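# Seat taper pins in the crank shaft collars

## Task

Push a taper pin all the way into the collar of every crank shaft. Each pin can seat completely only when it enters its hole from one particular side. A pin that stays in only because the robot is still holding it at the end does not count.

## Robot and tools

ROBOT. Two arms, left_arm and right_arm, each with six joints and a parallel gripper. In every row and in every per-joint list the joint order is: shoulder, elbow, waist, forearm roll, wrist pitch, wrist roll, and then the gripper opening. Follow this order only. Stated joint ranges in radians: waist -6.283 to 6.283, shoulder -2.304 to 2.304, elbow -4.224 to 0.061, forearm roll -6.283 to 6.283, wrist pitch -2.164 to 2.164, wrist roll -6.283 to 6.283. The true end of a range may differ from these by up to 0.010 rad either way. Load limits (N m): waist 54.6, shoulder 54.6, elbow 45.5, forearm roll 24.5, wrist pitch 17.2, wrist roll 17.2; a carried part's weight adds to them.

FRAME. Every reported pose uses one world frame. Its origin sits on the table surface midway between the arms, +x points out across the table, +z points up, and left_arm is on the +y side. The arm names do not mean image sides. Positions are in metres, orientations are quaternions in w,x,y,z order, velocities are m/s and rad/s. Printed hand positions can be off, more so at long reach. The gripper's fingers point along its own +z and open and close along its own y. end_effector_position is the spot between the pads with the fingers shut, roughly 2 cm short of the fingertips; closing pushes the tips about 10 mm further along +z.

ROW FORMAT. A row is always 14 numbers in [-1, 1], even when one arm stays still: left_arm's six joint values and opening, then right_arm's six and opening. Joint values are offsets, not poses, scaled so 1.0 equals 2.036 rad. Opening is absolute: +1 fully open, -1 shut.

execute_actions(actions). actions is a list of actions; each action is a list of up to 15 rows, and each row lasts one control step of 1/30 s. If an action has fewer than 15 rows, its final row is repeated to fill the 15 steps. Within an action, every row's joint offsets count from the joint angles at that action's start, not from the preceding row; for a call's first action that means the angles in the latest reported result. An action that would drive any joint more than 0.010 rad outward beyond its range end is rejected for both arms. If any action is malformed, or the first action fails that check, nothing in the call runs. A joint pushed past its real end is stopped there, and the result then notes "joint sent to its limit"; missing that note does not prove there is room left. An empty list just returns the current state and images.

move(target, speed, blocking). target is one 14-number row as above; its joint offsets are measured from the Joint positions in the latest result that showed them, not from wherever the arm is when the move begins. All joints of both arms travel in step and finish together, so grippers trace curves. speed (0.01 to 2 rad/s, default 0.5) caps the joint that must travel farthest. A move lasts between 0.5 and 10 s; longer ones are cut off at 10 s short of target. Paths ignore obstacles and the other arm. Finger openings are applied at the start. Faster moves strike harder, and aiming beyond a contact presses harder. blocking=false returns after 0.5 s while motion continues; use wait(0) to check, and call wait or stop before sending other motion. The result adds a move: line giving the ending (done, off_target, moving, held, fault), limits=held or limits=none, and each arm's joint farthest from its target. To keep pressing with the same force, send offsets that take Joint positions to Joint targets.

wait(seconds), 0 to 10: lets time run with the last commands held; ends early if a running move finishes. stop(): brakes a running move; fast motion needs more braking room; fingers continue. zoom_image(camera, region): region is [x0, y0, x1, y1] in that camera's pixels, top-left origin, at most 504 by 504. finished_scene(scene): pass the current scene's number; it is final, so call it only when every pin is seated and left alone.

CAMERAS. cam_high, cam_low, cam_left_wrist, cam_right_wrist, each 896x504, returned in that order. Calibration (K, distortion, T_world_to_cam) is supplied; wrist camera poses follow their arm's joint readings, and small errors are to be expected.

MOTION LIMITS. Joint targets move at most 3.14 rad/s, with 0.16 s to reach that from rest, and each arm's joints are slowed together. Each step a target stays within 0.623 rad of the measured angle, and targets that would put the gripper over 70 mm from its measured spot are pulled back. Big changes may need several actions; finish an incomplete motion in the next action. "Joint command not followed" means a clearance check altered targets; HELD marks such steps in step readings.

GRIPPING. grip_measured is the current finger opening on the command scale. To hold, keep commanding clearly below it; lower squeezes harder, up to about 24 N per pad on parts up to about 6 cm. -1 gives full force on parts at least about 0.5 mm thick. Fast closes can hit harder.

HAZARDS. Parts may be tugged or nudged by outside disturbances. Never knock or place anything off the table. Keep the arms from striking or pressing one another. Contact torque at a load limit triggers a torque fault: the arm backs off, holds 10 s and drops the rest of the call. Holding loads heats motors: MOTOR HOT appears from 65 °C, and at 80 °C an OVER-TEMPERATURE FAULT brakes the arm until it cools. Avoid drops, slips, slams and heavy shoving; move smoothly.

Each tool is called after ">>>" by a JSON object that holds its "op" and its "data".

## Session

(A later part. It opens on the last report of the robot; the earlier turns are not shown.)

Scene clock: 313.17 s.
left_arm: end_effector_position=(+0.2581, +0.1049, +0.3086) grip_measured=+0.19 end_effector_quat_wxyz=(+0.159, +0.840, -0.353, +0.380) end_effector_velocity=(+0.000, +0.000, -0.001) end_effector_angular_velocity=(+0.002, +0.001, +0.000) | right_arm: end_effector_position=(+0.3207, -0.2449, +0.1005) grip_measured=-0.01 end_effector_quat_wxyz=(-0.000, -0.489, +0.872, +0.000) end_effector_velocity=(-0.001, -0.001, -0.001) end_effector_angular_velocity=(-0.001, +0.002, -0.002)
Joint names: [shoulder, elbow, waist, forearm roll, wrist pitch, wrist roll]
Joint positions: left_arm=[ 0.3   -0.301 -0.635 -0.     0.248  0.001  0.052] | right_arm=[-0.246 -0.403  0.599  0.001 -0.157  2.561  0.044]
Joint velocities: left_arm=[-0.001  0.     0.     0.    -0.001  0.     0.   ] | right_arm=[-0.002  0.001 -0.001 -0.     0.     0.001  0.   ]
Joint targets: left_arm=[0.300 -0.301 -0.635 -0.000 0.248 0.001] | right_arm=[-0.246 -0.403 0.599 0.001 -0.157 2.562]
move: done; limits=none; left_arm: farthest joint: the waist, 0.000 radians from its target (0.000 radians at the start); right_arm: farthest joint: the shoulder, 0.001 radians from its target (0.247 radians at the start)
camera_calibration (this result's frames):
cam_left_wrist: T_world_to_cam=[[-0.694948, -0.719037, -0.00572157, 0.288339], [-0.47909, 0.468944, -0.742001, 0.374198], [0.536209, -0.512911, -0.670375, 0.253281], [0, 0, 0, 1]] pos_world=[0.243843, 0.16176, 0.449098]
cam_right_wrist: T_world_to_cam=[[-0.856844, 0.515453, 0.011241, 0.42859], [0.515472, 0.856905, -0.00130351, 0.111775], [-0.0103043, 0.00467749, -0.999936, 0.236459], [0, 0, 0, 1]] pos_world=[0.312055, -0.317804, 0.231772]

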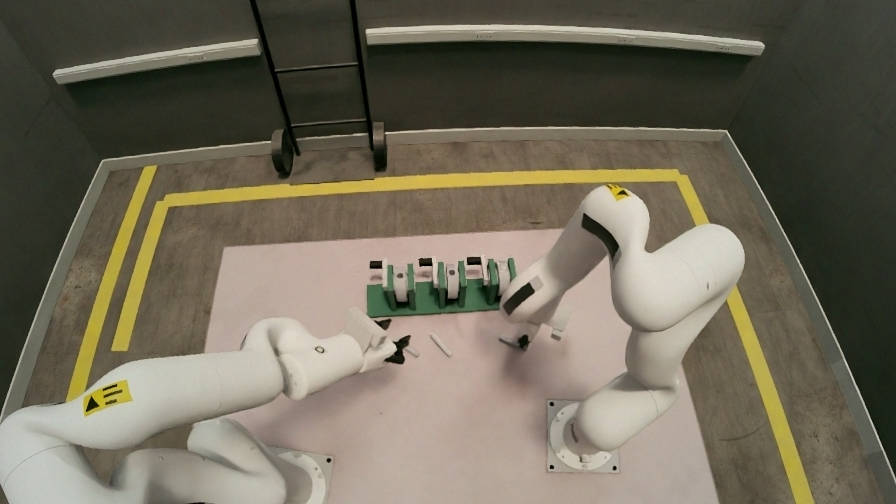

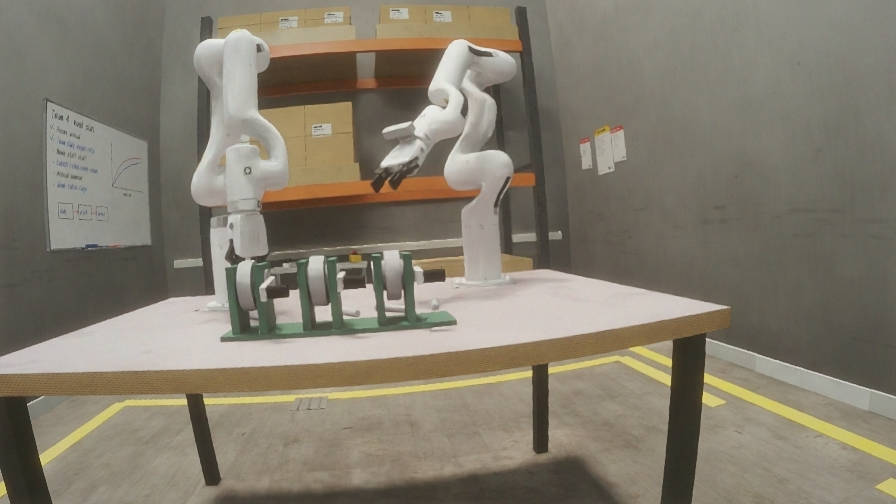

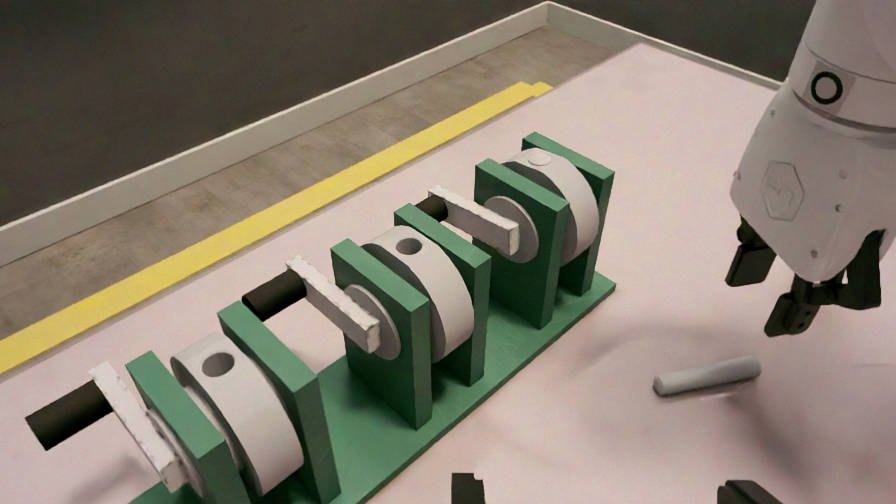

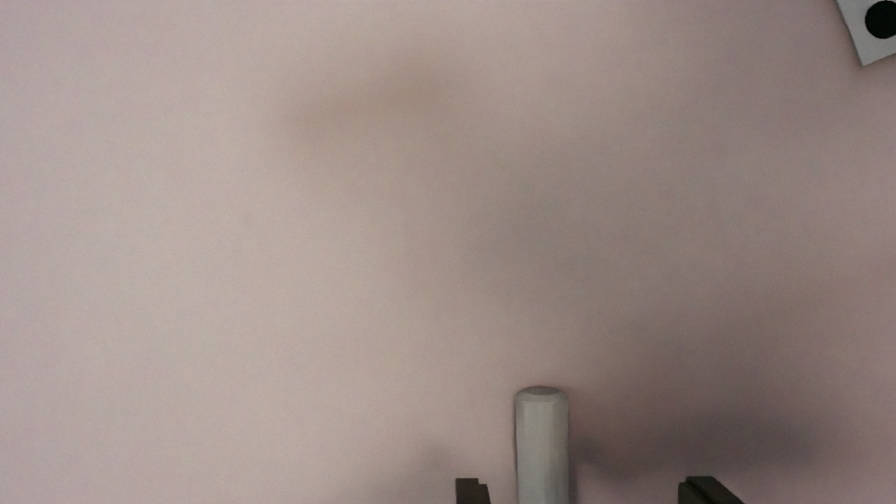

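>>> {"op": "move", "data": {"target": [0,0,0,0,0,0,0.2,-0.1277,-0.0175,0,0,0.11,0,0], "speed": 0.2}}

>>> {"op": "move", "data": {"target": [0,0,0,0,0,0,0.2,0,0,0,0,0,0,-0.5]}}

>>> {"op": "move", "data": {"target": [0,0,0,0,0,0,0.2,0,0,0,0,0,0,-1]}}

>>> {"op": "move", "data": {"target": [0,0,0,0,0,0,0.2,0.32,0,0,0,-0.32,-0.258,-1]}}

>>> {"op": "move", "data": {"target": [0,0,0,0,0,0,0.2,0,0,0.0875,0,0.75,-1,-1], "speed": 0.7}}

Scene clock: 336.23 s.
left_arm: end_effector_position=(+0.2581, +0.1049, +0.3086) grip_measured=+0.19 end_effector_quat_wxyz=(+0.159, +0.840, -0.353, +0.380) end_effector_velocity=(+0.001, +0.000, +0.001) end_effector_angular_velocity=(-0.002, -0.002, +0.001) | right_arm: end_effector_position=(+0.3210, -0.2448, +0.0257) grip_measured=-0.01 end_effector_quat_wxyz=(-0.000, -0.489, +0.872, -0.000) end_effector_velocity=(-0.002, -0.001, -0.001) end_effector_angular_velocity=(-0.002, +0.004, +0.001)
Joint names: [shoulder, elbow, waist, forearm roll, wrist pitch, wrist roll]
Joint positions: left_arm=[ 0.3   -0.301 -0.635 -0.     0.248  0.001  0.052] | right_arm=[-0.505 -0.439  0.599  0.001  0.066  2.561  0.044]
Joint velocities: left_arm=[ 0.002  0.     0.001 -0.     0.002 -0.    -0.   ] | right_arm=[-0.003  0.001  0.001 -0.    -0.     0.    -0.   ]
Joint targets: left_arm=[0.300 -0.301 -0.635 -0.000 0.248 0.001] | right_arm=[-0.506 -0.439 0.599 0.001 0.067 2.561]
move: done; limits=none; left_arm: farthest joint: the waist, 0.000 radians from its target (0.000 radians at the start); right_arm: farthest joint: the shoulder, 0.001 radians from its target (0.260 radians at the start)
camera_calibration (this result's frames):
cam_left_wrist: T_world_to_cam=[[-0.694948, -0.719037, -0.00572162, 0.288339], [-0.479089, 0.468944, -0.742001, 0.374198], [0.536209, -0.512911, -0.670375, 0.253281], [0, 0, 0, 1]] pos_world=[0.243843, 0.16176, 0.449098]
cam_right_wrist: T_world_to_cam=[[-0.856842, 0.515458, 0.0111859, 0.429629], [0.515475, 0.856903, -0.00151963, 0.11146], [-0.0103686, 0.00446398, -0.999936, 0.16158], [0, 0, 0, 1]] pos_world=[0.312345, -0.317687, 0.156933]

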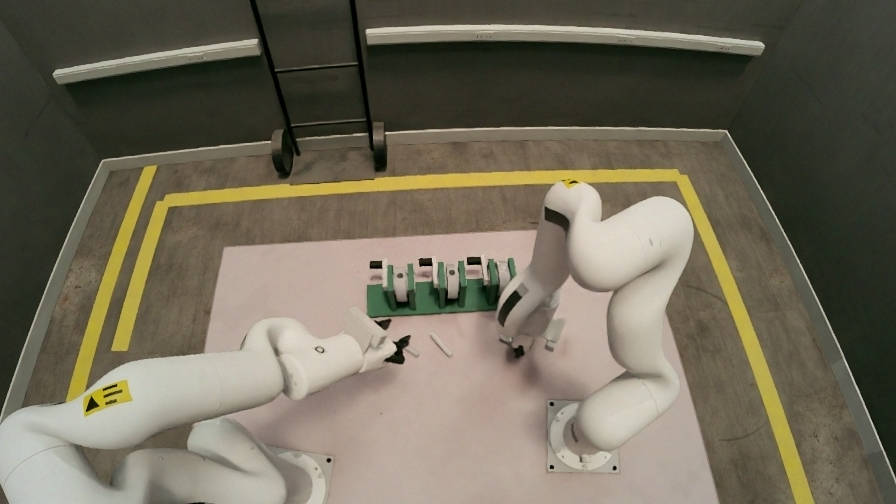

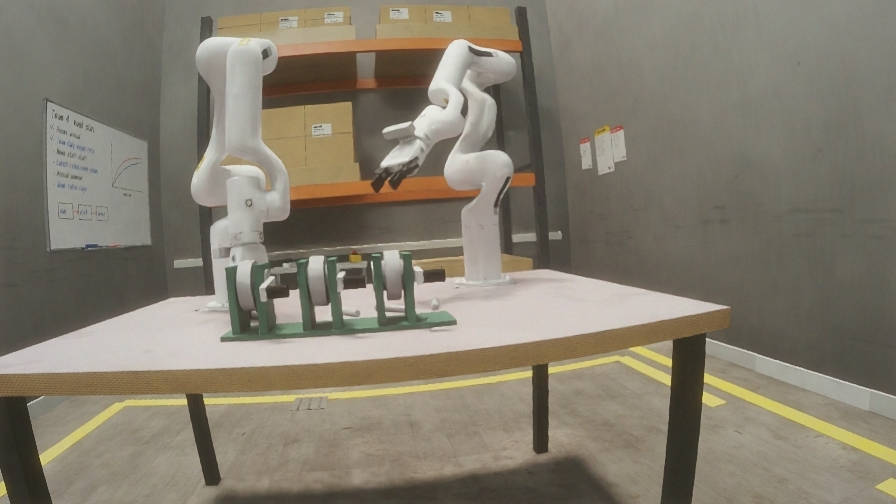

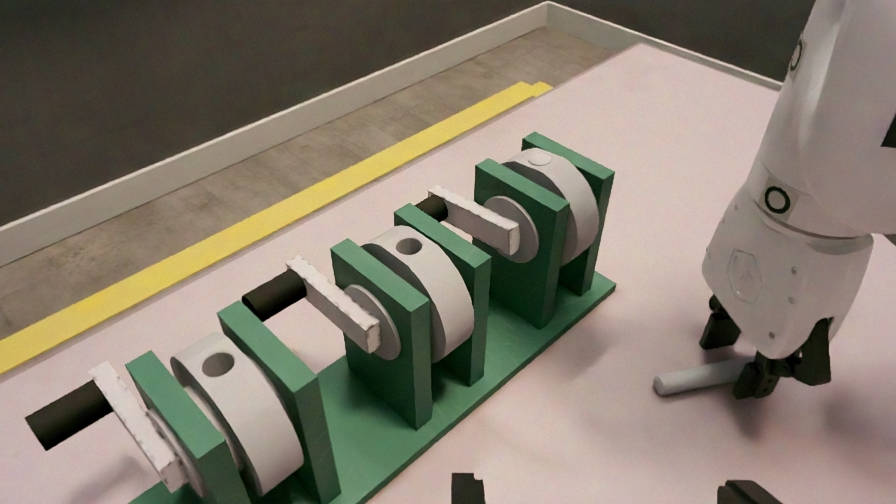

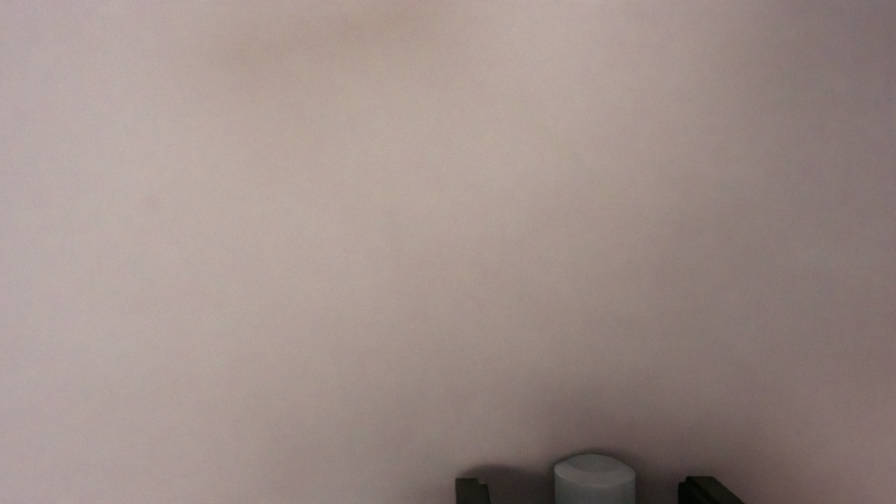

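Scene clock: 336.73 s.
left_arm: end_effector_position=(+0.2581, +0.1049, +0.3086) grip_measured=+0.19 end_effector_quat_wxyz=(+0.159, +0.840, -0.353, +0.380) end_effector_velocity=(-0.000, -0.000, +0.000) end_effector_angular_velocity=(+0.000, +0.000, -0.001) | right_arm: end_effector_position=(+0.3210, -0.2448, +0.0257) grip_measured=-0.52 end_effector_quat_wxyz=(-0.000, -0.489, +0.872, -0.000) end_effector_velocity=(+0.001, +0.000, +0.000) end_effector_angular_velocity=(+0.001, -0.003, +0.000)
Joint names: [shoulder, elbow, waist, forearm roll, wrist pitch, wrist roll]
Joint positions: left_arm=[ 0.3   -0.301 -0.635 -0.     0.248  0.001  0.052] | right_arm=[-0.505 -0.439  0.599  0.001  0.066  2.561  0.021]
Joint velocities: left_arm=[ 0.001 -0.001 -0.     0.    -0.002 -0.    -0.   ] | right_arm=[ 0.001  0.001  0.     0.     0.002  0.    -0.   ]
Joint targets: left_arm=[0.300 -0.301 -0.635 -0.000 0.248 0.001] | right_arm=[-0.505 -0.439 0.599 0.001 0.066 2.561]
move: done; limits=none; left_arm: farthest joint: the waist, 0.000 radians from its target (0.000 radians at the start); right_arm: farthest joint: the waist, 0.000 radians from its target (0.000 radians at the start)
camera_calibration (this result's frames):
cam_left_wrist: T_world_to_cam=[[-0.694948, -0.719037, -0.0057216, 0.288339], [-0.479089, 0.468944, -0.742001, 0.374198], [0.536209, -0.512911, -0.670375, 0.253281], [0, 0, 0, 1]] pos_world=[0.243843, 0.16176, 0.449098]
cam_right_wrist: T_world_to_cam=[[-0.856842, 0.515458, 0.0111814, 0.429631], [0.515475, 0.856903, -0.00151285, 0.111457], [-0.0103612, 0.00446747, -0.999936, 0.16158], [0, 0, 0, 1]] pos_world=[0.312347, -0.317686, 0.156935]

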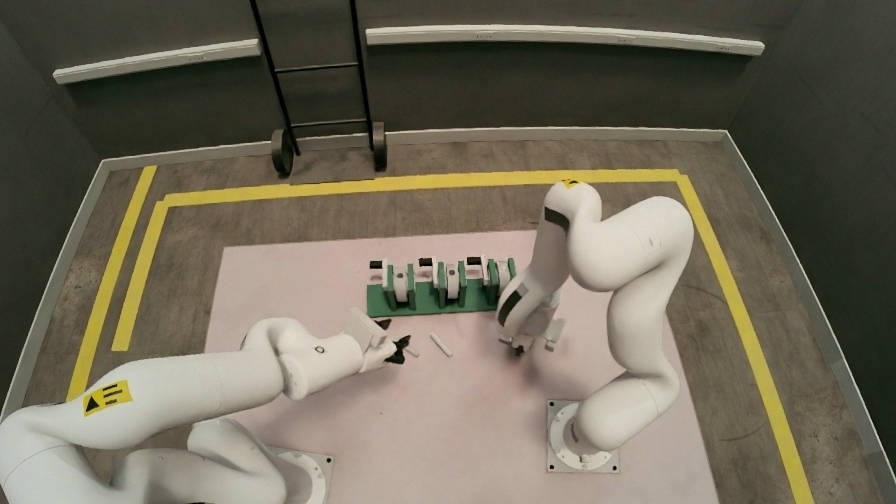

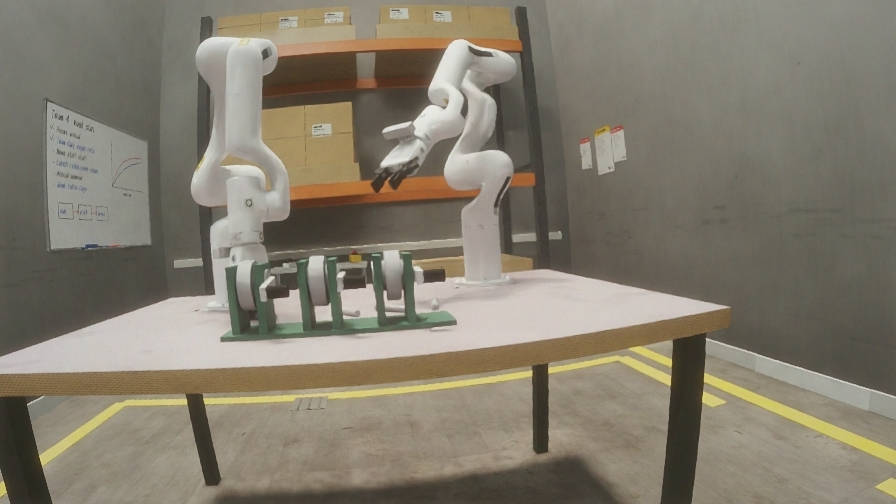

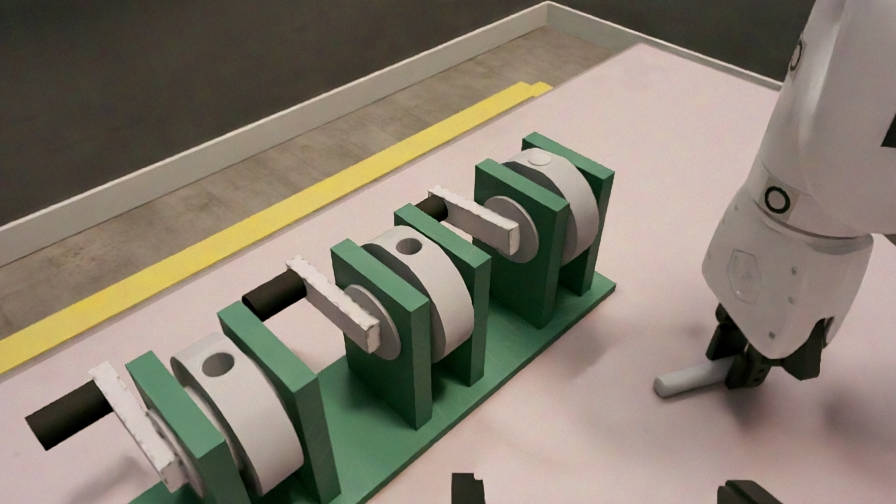

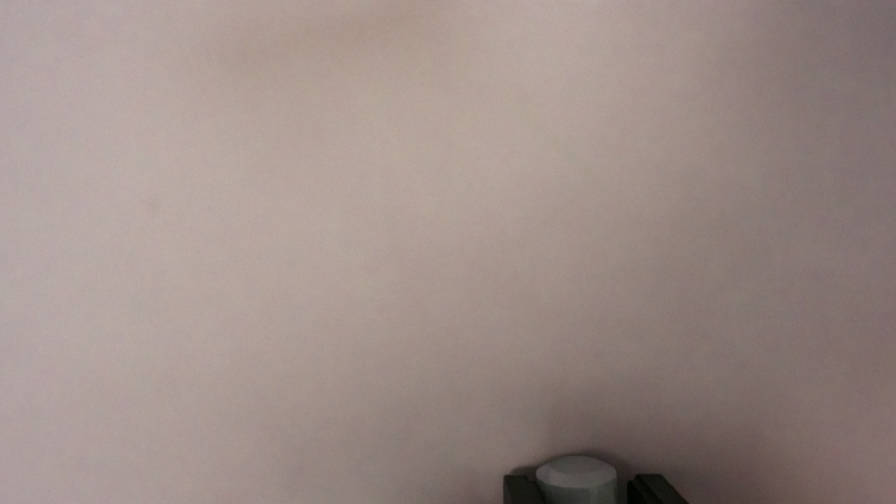

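Scene clock: 337.23 s.
left_arm: end_effector_position=(+0.2581, +0.1049, +0.3086) grip_measured=+0.19 end_effector_quat_wxyz=(+0.159, +0.840, -0.353, +0.380) end_effector_velocity=(+0.000, +0.001, -0.001) end_effector_angular_velocity=(+0.002, +0.002, +0.001) | right_arm: end_effector_position=(+0.3210, -0.2448, +0.0257) grip_measured=-0.61 end_effector_quat_wxyz=(-0.000, -0.489, +0.872, -0.000) end_effector_velocity=(-0.000, +0.000, +0.000) end_effector_angular_velocity=(-0.000, +0.000, +0.001)
Joint names: [shoulder, elbow, waist, forearm roll, wrist pitch, wrist roll]
Joint positions: left_arm=[ 0.3   -0.301 -0.635 -0.     0.248  0.001  0.052] | right_arm=[-0.505 -0.439  0.599  0.001  0.066  2.561  0.017]
Joint velocities: left_arm=[-0.002  0.     0.001 -0.    -0.002 -0.    -0.   ] | right_arm=[ 0.     0.001  0.001  0.     0.     0.    -0.   ]
Joint targets: left_arm=[0.300 -0.301 -0.635 -0.000 0.248 0.001] | right_arm=[-0.505 -0.439 0.599 0.001 0.066 2.561]
move: done; limits=none; left_arm: farthest joint: the waist, 0.000 radians from its target (0.000 radians at the start); right_arm: farthest joint: the waist, 0.000 radians from its target (0.000 radians at the start)
camera_calibration (this result's frames):
cam_left_wrist: T_world_to_cam=[[-0.694948, -0.719037, -0.0057216, 0.288339], [-0.47909, 0.468944, -0.742001, 0.374198], [0.536209, -0.512911, -0.670375, 0.253281], [0, 0, 0, 1]] pos_world=[0.243843, 0.16176, 0.449098]
cam_right_wrist: T_world_to_cam=[[-0.85684, 0.515461, 0.0111743, 0.429634], [0.515478, 0.856901, -0.00150221, 0.111451], [-0.0103496, 0.00447294, -0.999936, 0.161579], [0, 0, 0, 1]] pos_world=[0.31235, -0.317685, 0.156935]

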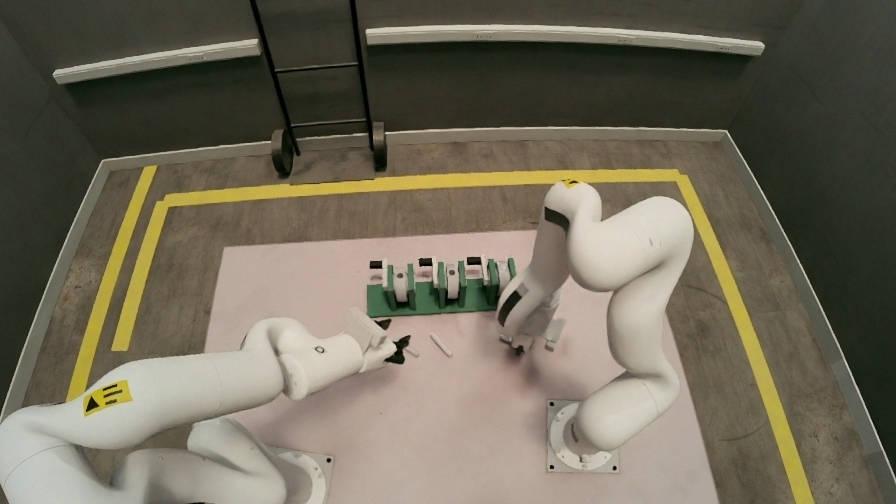

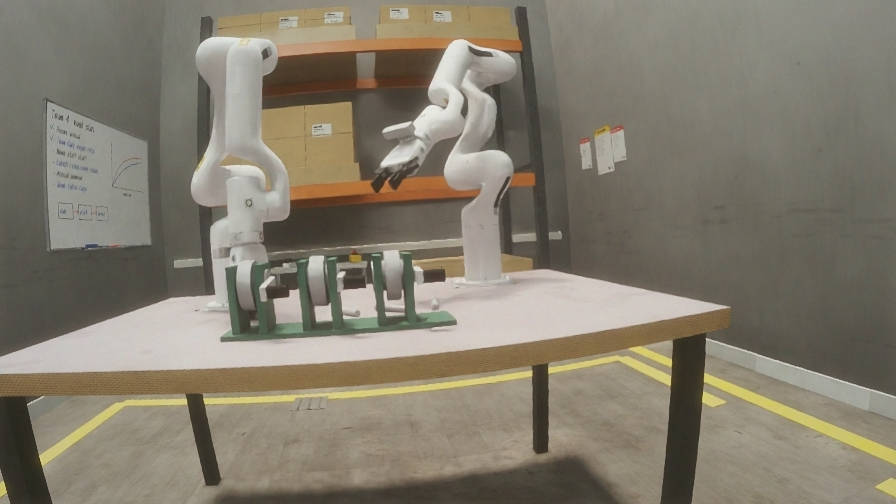

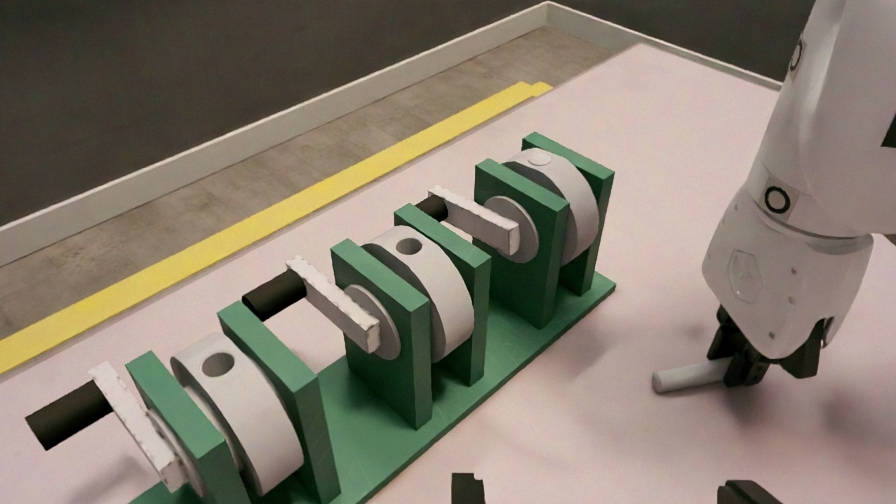

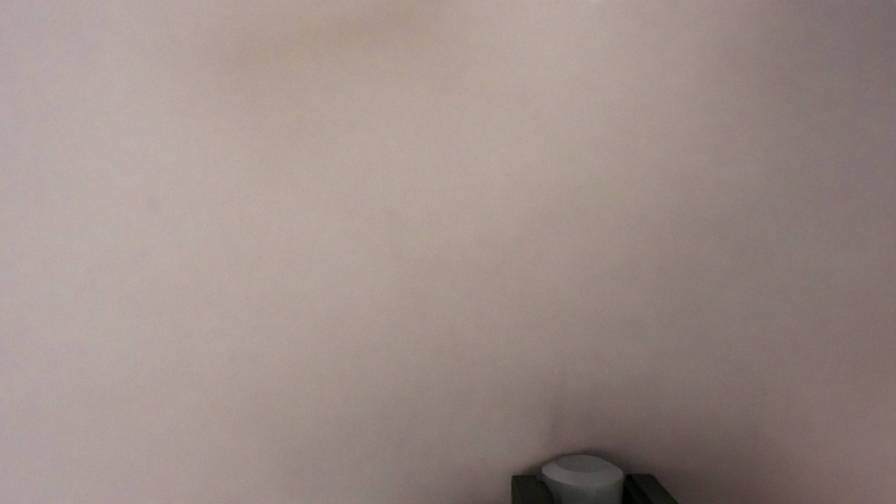

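Scene clock: 338.97 s.
left_arm: end_effector_position=(+0.2581, +0.1049, +0.3086) grip_measured=+0.19 end_effector_quat_wxyz=(+0.159, +0.840, -0.353, +0.380) end_effector_velocity=(-0.000, +0.000, -0.000) end_effector_angular_velocity=(+0.001, +0.001, -0.000) | right_arm: end_effector_position=(+0.3148, -0.2476, +0.2327) grip_measured=-0.61 end_effector_quat_wxyz=(+0.000, +0.699, -0.715, -0.000) end_effector_velocity=(+0.001, +0.001, +0.002) end_effector_angular_velocity=(+0.002, -0.004, +0.001)
Joint names: [shoulder, elbow, waist, forearm roll, wrist pitch, wrist roll]
Joint positions: left_arm=[ 0.3   -0.301 -0.635 -0.     0.248  0.001  0.052] | right_arm=[ 0.145 -0.439  0.599  0.001 -0.585  2.036  0.017]
Joint velocities: left_arm=[-0.     0.    -0.     0.    -0.001  0.     0.   ] | right_arm=[ 0.004 -0.001  0.001 -0.    -0.001 -0.    -0.   ]
Joint targets: left_arm=[0.300 -0.301 -0.635 -0.000 0.248 0.001] | right_arm=[0.146 -0.439 0.599 0.001 -0.585 2.036]
move: done; limits=none; left_arm: farthest joint: the waist, 0.000 radians from its target (0.000 radians at the start); right_arm: farthest joint: the shoulder, 0.001 radians from its target (0.652 radians at the start)
camera_calibration (this result's frames):
cam_left_wrist: T_world_to_cam=[[-0.694948, -0.719037, -0.00572163, 0.288339], [-0.47909, 0.468944, -0.742001, 0.374198], [0.536209, -0.512911, -0.670375, 0.253281], [0, 0, 0, 1]] pos_world=[0.243843, 0.16176, 0.449098]
cam_right_wrist: T_world_to_cam=[[-0.999793, 0.0163905, 0.0120515, 0.344747], [0.0163762, 0.999865, -0.00128508, 0.309787], [-0.012071, -0.00108746, -0.999927, 0.367649], [0, 0, 0, 1]] pos_world=[0.344041, -0.314996, 0.363866]

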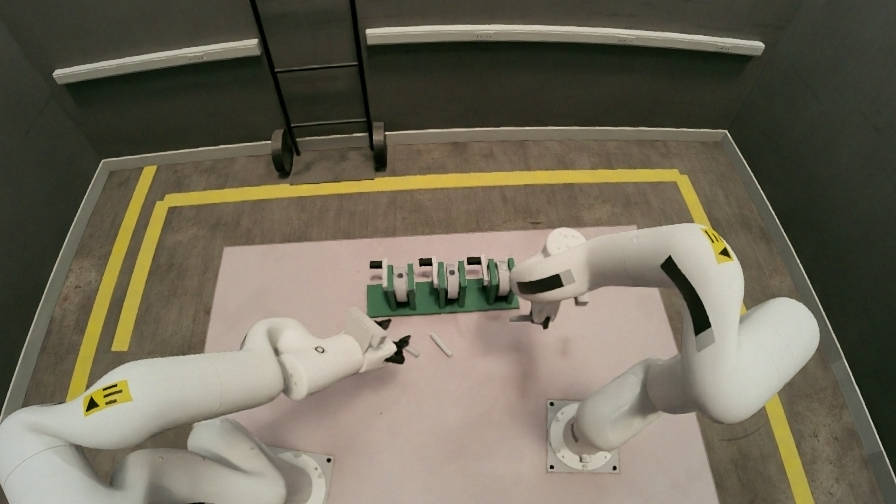

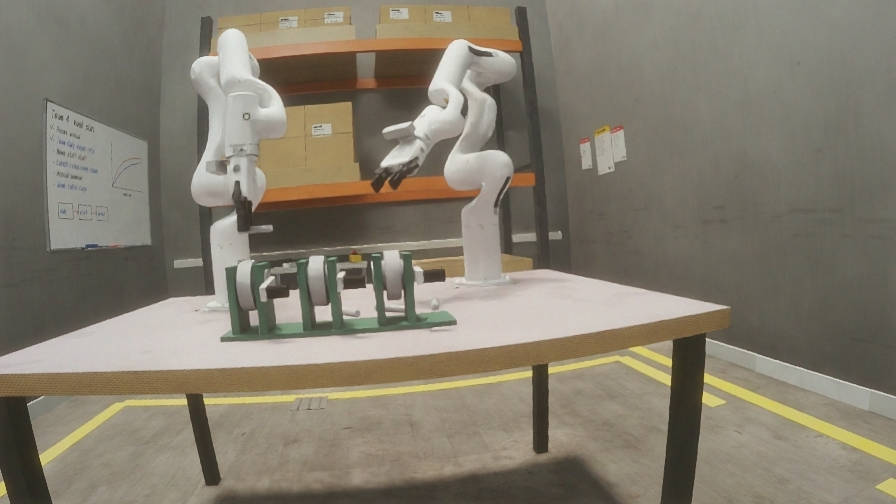

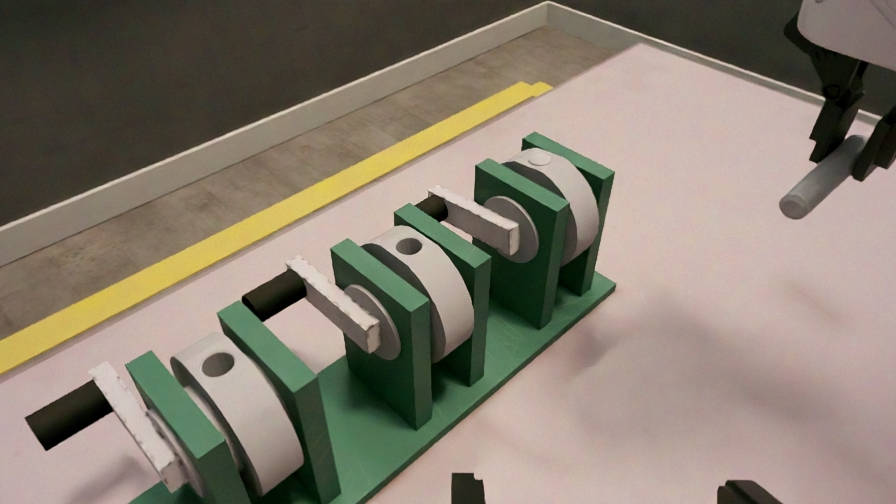

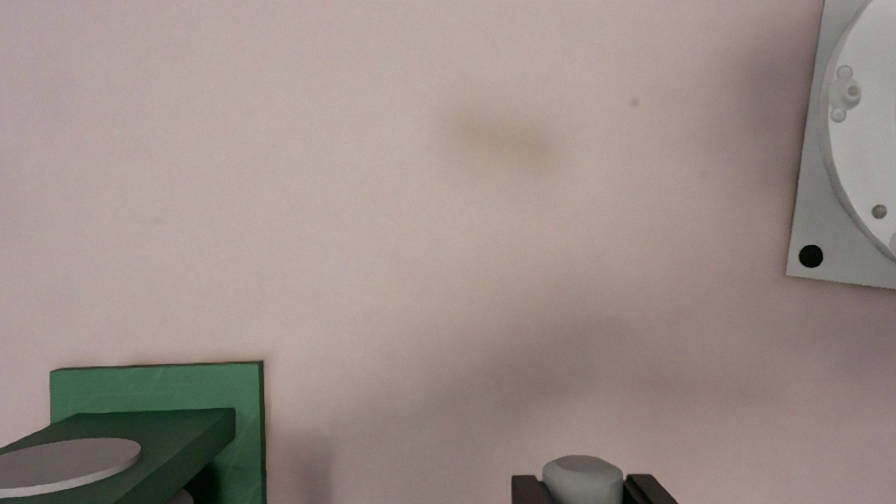

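Scene clock: 342.37 s.
left_arm: end_effector_position=(+0.2581, +0.1049, +0.3086) grip_measured=+0.19 end_effector_quat_wxyz=(+0.159, +0.840, -0.353, +0.380) end_effector_velocity=(+0.000, -0.000, +0.001) end_effector_angular_velocity=(-0.001, -0.001, +0.000) | right_arm: end_effector_position=(+0.4865, -0.0591, +0.4661) grip_measured=-0.61 end_effector_quat_wxyz=(-0.211, +0.689, +0.220, +0.658) end_effector_velocity=(+0.000, -0.000, +0.000) end_effector_angular_velocity=(-0.001, -0.002, -0.001)
Joint names: [shoulder, elbow, waist, forearm roll, wrist pitch, wrist roll]
Joint positions: left_arm=[ 0.3   -0.301 -0.635 -0.     0.248  0.001  0.052] | right_arm=[ 0.145 -0.439  0.777  0.001  0.942  0.001  0.017]
Joint velocities: left_arm=[ 0.001 -0.    -0.    -0.     0.001 -0.    -0.   ] | right_arm=[ 0.001  0.    -0.001 -0.    -0.    -0.001  0.   ]
Joint targets: left_arm=[0.300 -0.301 -0.635 -0.000 0.248 0.001] | right_arm=[0.145 -0.439 0.777 0.001 0.942 0.001]
move: done; limits=none; left_arm: farthest joint: the waist, 0.000 radians from its target (0.000 radians at the start); right_arm: farthest joint: the waist, 0.000 radians from its target (0.178 radians at the start)
camera_calibration (this result's frames):
cam_left_wrist: T_world_to_cam=[[-0.694948, -0.719037, -0.00572164, 0.288339], [-0.479089, 0.468944, -0.742001, 0.374198], [0.536209, -0.512911, -0.670375, 0.253281], [0, 0, 0, 1]] pos_world=[0.243843, 0.16176, 0.449098]
cam_right_wrist: T_world_to_cam=[[0.57212, -0.820143, 0.00660381, -0.301182], [-0.0321799, -0.0304923, -0.999017, 0.546607], [0.819538, 0.571345, -0.0438374, -0.213014], [0, 0, 0, 1]] pos_world=[0.364475, -0.108641, 0.53872]

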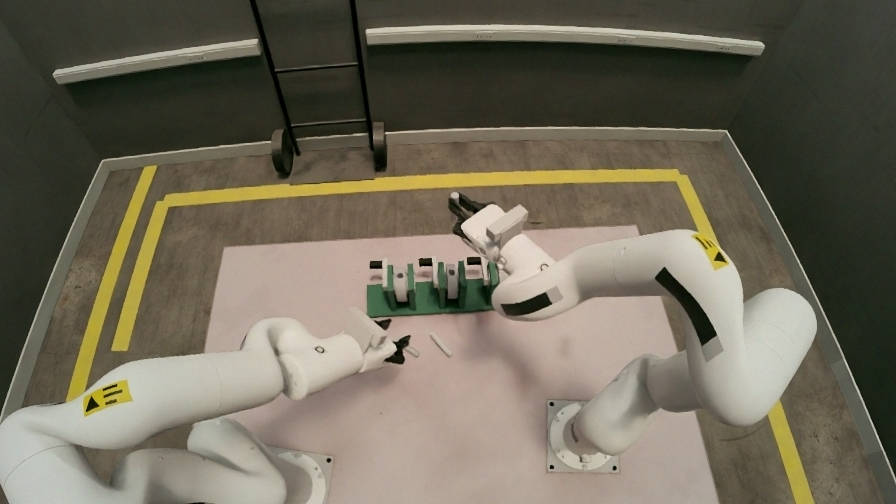

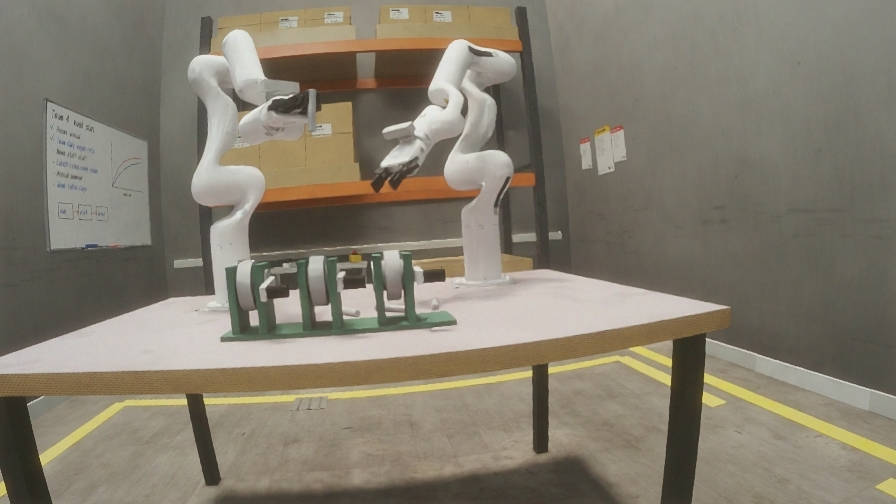

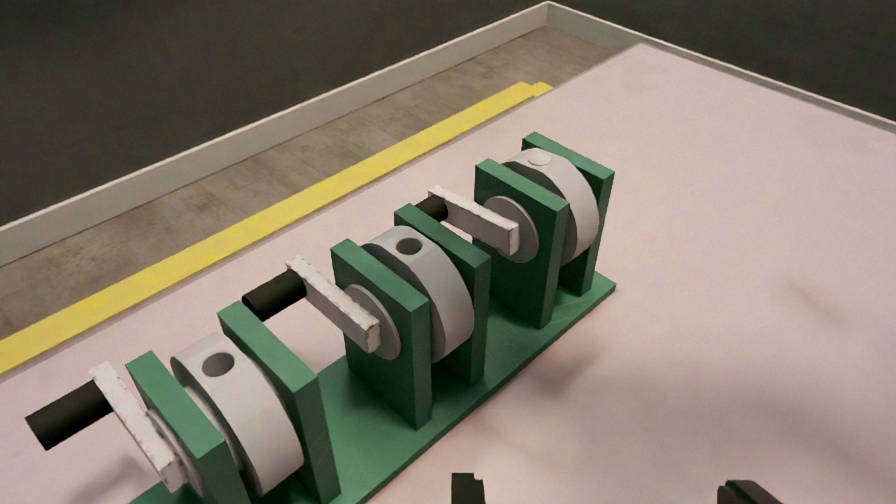

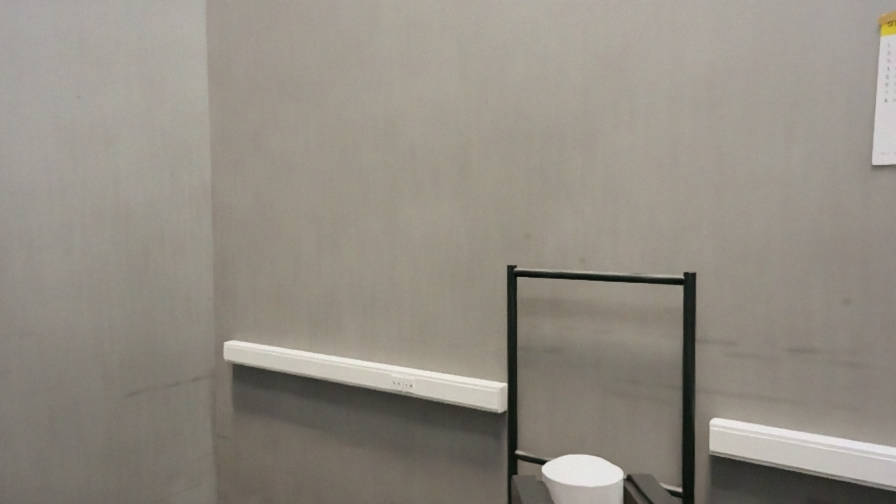

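>>> {"op": "move", "data": {"target": [0,0,0,0,0,0,0.2,-0.371,-0.0103,0,0,0.3826,0,-1], "speed": 0.35}}

>>> {"op": "zoom_image", "data": {"camera": "cam_left_wrist", "region": [300,90,520,290]}}

>>> {"op": "zoom_image", "data": {"camera": "cam_low", "region": [270,190,370,290]}}

Scene clock: 352.63 s.
left_arm: end_effector_position=(+0.2581, +0.1049, +0.3086) grip_measured=+0.19 end_effector_quat_wxyz=(+0.159, +0.840, -0.353, +0.380) end_effector_velocity=(-0.000, -0.000, -0.000) end_effector_angular_velocity=(-0.000, +0.000, -0.000) | right_arm: end_effector_position=(+0.4903, -0.0564, +0.2401) grip_measured=-0.61 end_effector_quat_wxyz=(-0.216, +0.674, +0.215, +0.673) end_effector_velocity=(-0.000, -0.001, -0.000) end_effector_angular_velocity=(-0.001, -0.000, -0.001)
Joint names: [shoulder, elbow, waist, forearm roll, wrist pitch, wrist roll]
Joint positions: left_arm=[ 0.3   -0.301 -0.635 -0.     0.248  0.001  0.052] | right_arm=[-0.609 -0.46   0.777  0.001  1.721  0.001  0.017]
Joint velocities: left_arm=[ 0.     0.    -0.001 -0.001 -0.     0.    -0.   ] | right_arm=[-0.001  0.001 -0.001  0.     0.002 -0.001 -0.   ]
Joint targets: left_arm=[0.300 -0.301 -0.635 -0.000 0.248 0.001] | right_arm=[-0.610 -0.459 0.777 0.001 1.721 0.001]
move: done; limits=none; left_arm: farthest joint: the waist, 0.000 radians from its target (0.000 radians at the start); right_arm: farthest joint: the shoulder, 0.001 radians from its target (0.756 radians at the start)
camera_calibration (this result's frames):
cam_left_wrist: T_world_to_cam=[[-0.694948, -0.719037, -0.00572164, 0.288339], [-0.479089, 0.468944, -0.742001, 0.374198], [0.536209, -0.512911, -0.670375, 0.253281], [0, 0, 0, 1]] pos_world=[0.243843, 0.16176, 0.449098]
cam_right_wrist: T_world_to_cam=[[0.571784, -0.820377, 0.00663444, -0.299522], [0.00480845, -0.0047355, -0.999977, 0.304616], [0.82039, 0.571803, 0.00123707, -0.238828], [0, 0, 0, 1]] pos_world=[0.365729, -0.107717, 0.306892]

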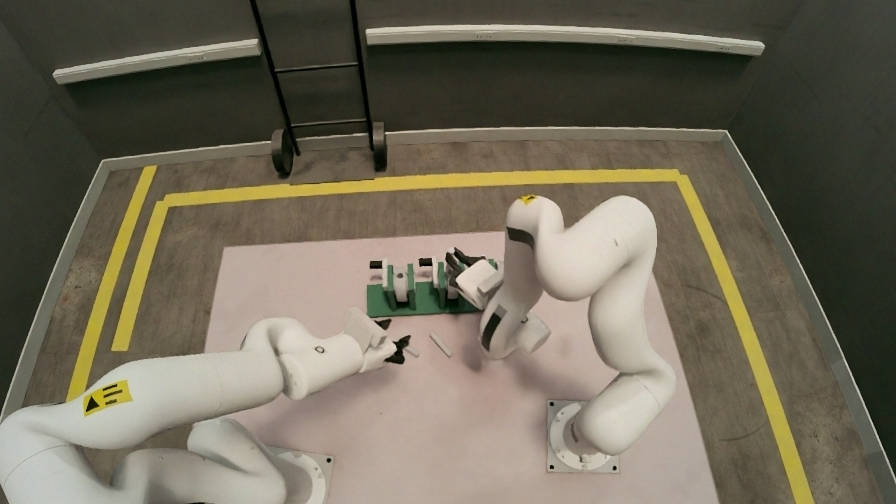

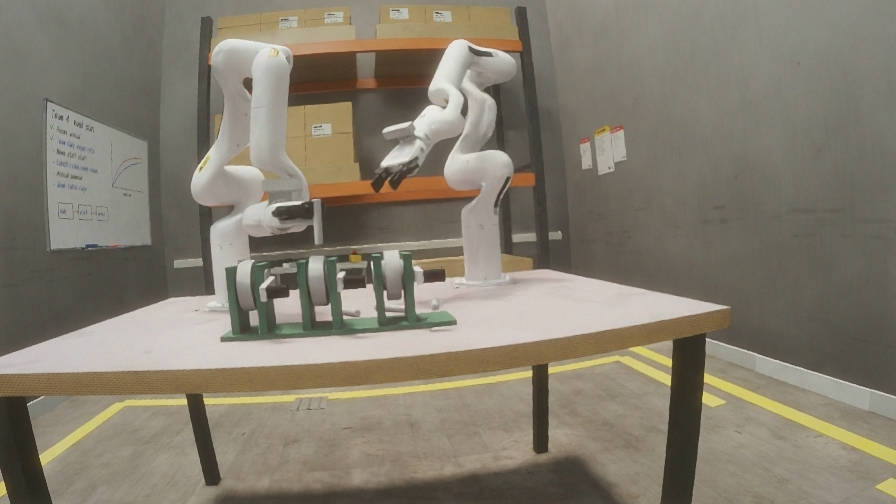

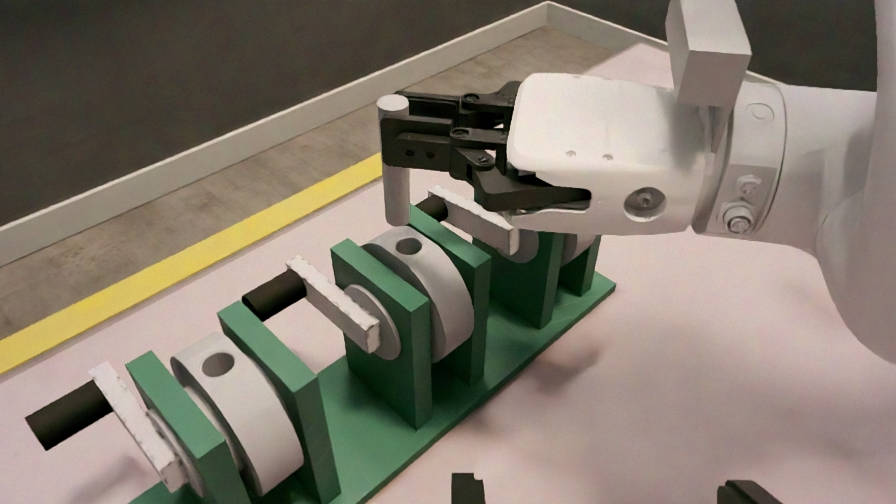

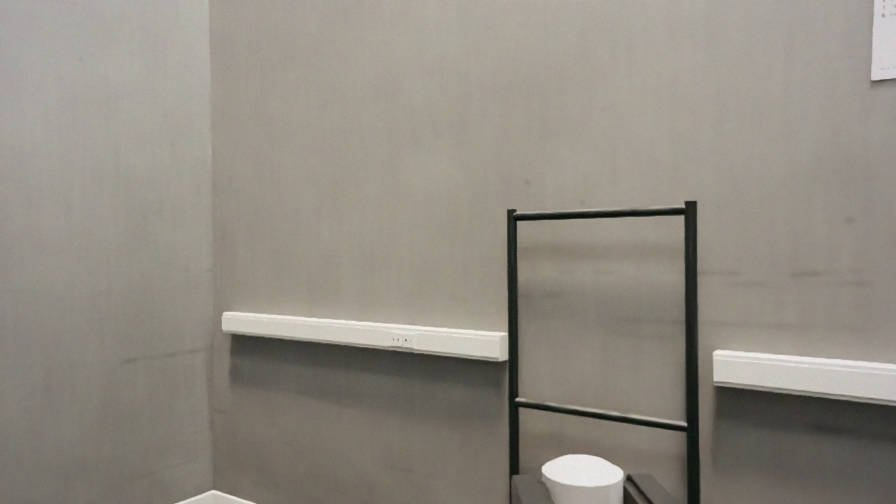

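Region (300, 90, 520, 290) of cam_left_wrist's 896x504 image, scaled by 2.291, with more detail than that image has; it fills the top 458 rows of this view, and the rest is white.

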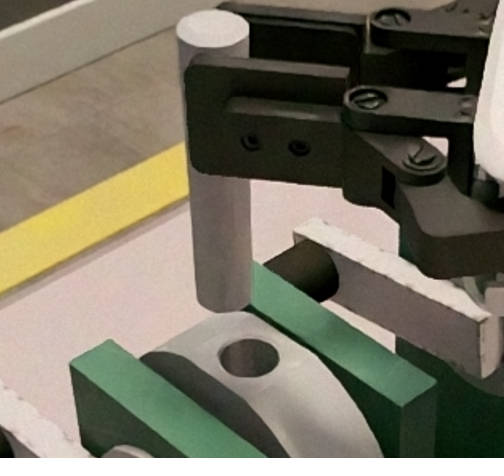

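Region (270, 190, 370, 290) of cam_low's 896x504 image, scaled by 5.040, with more detail than that image has.

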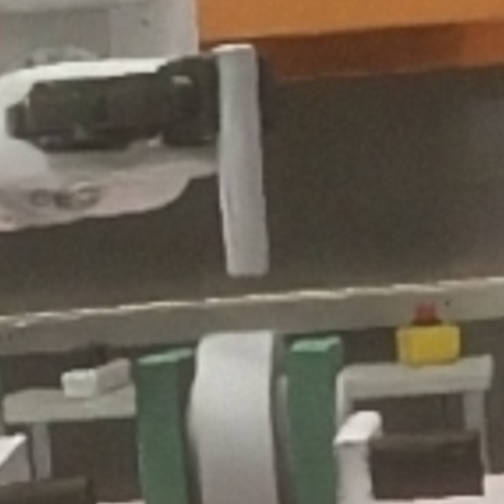

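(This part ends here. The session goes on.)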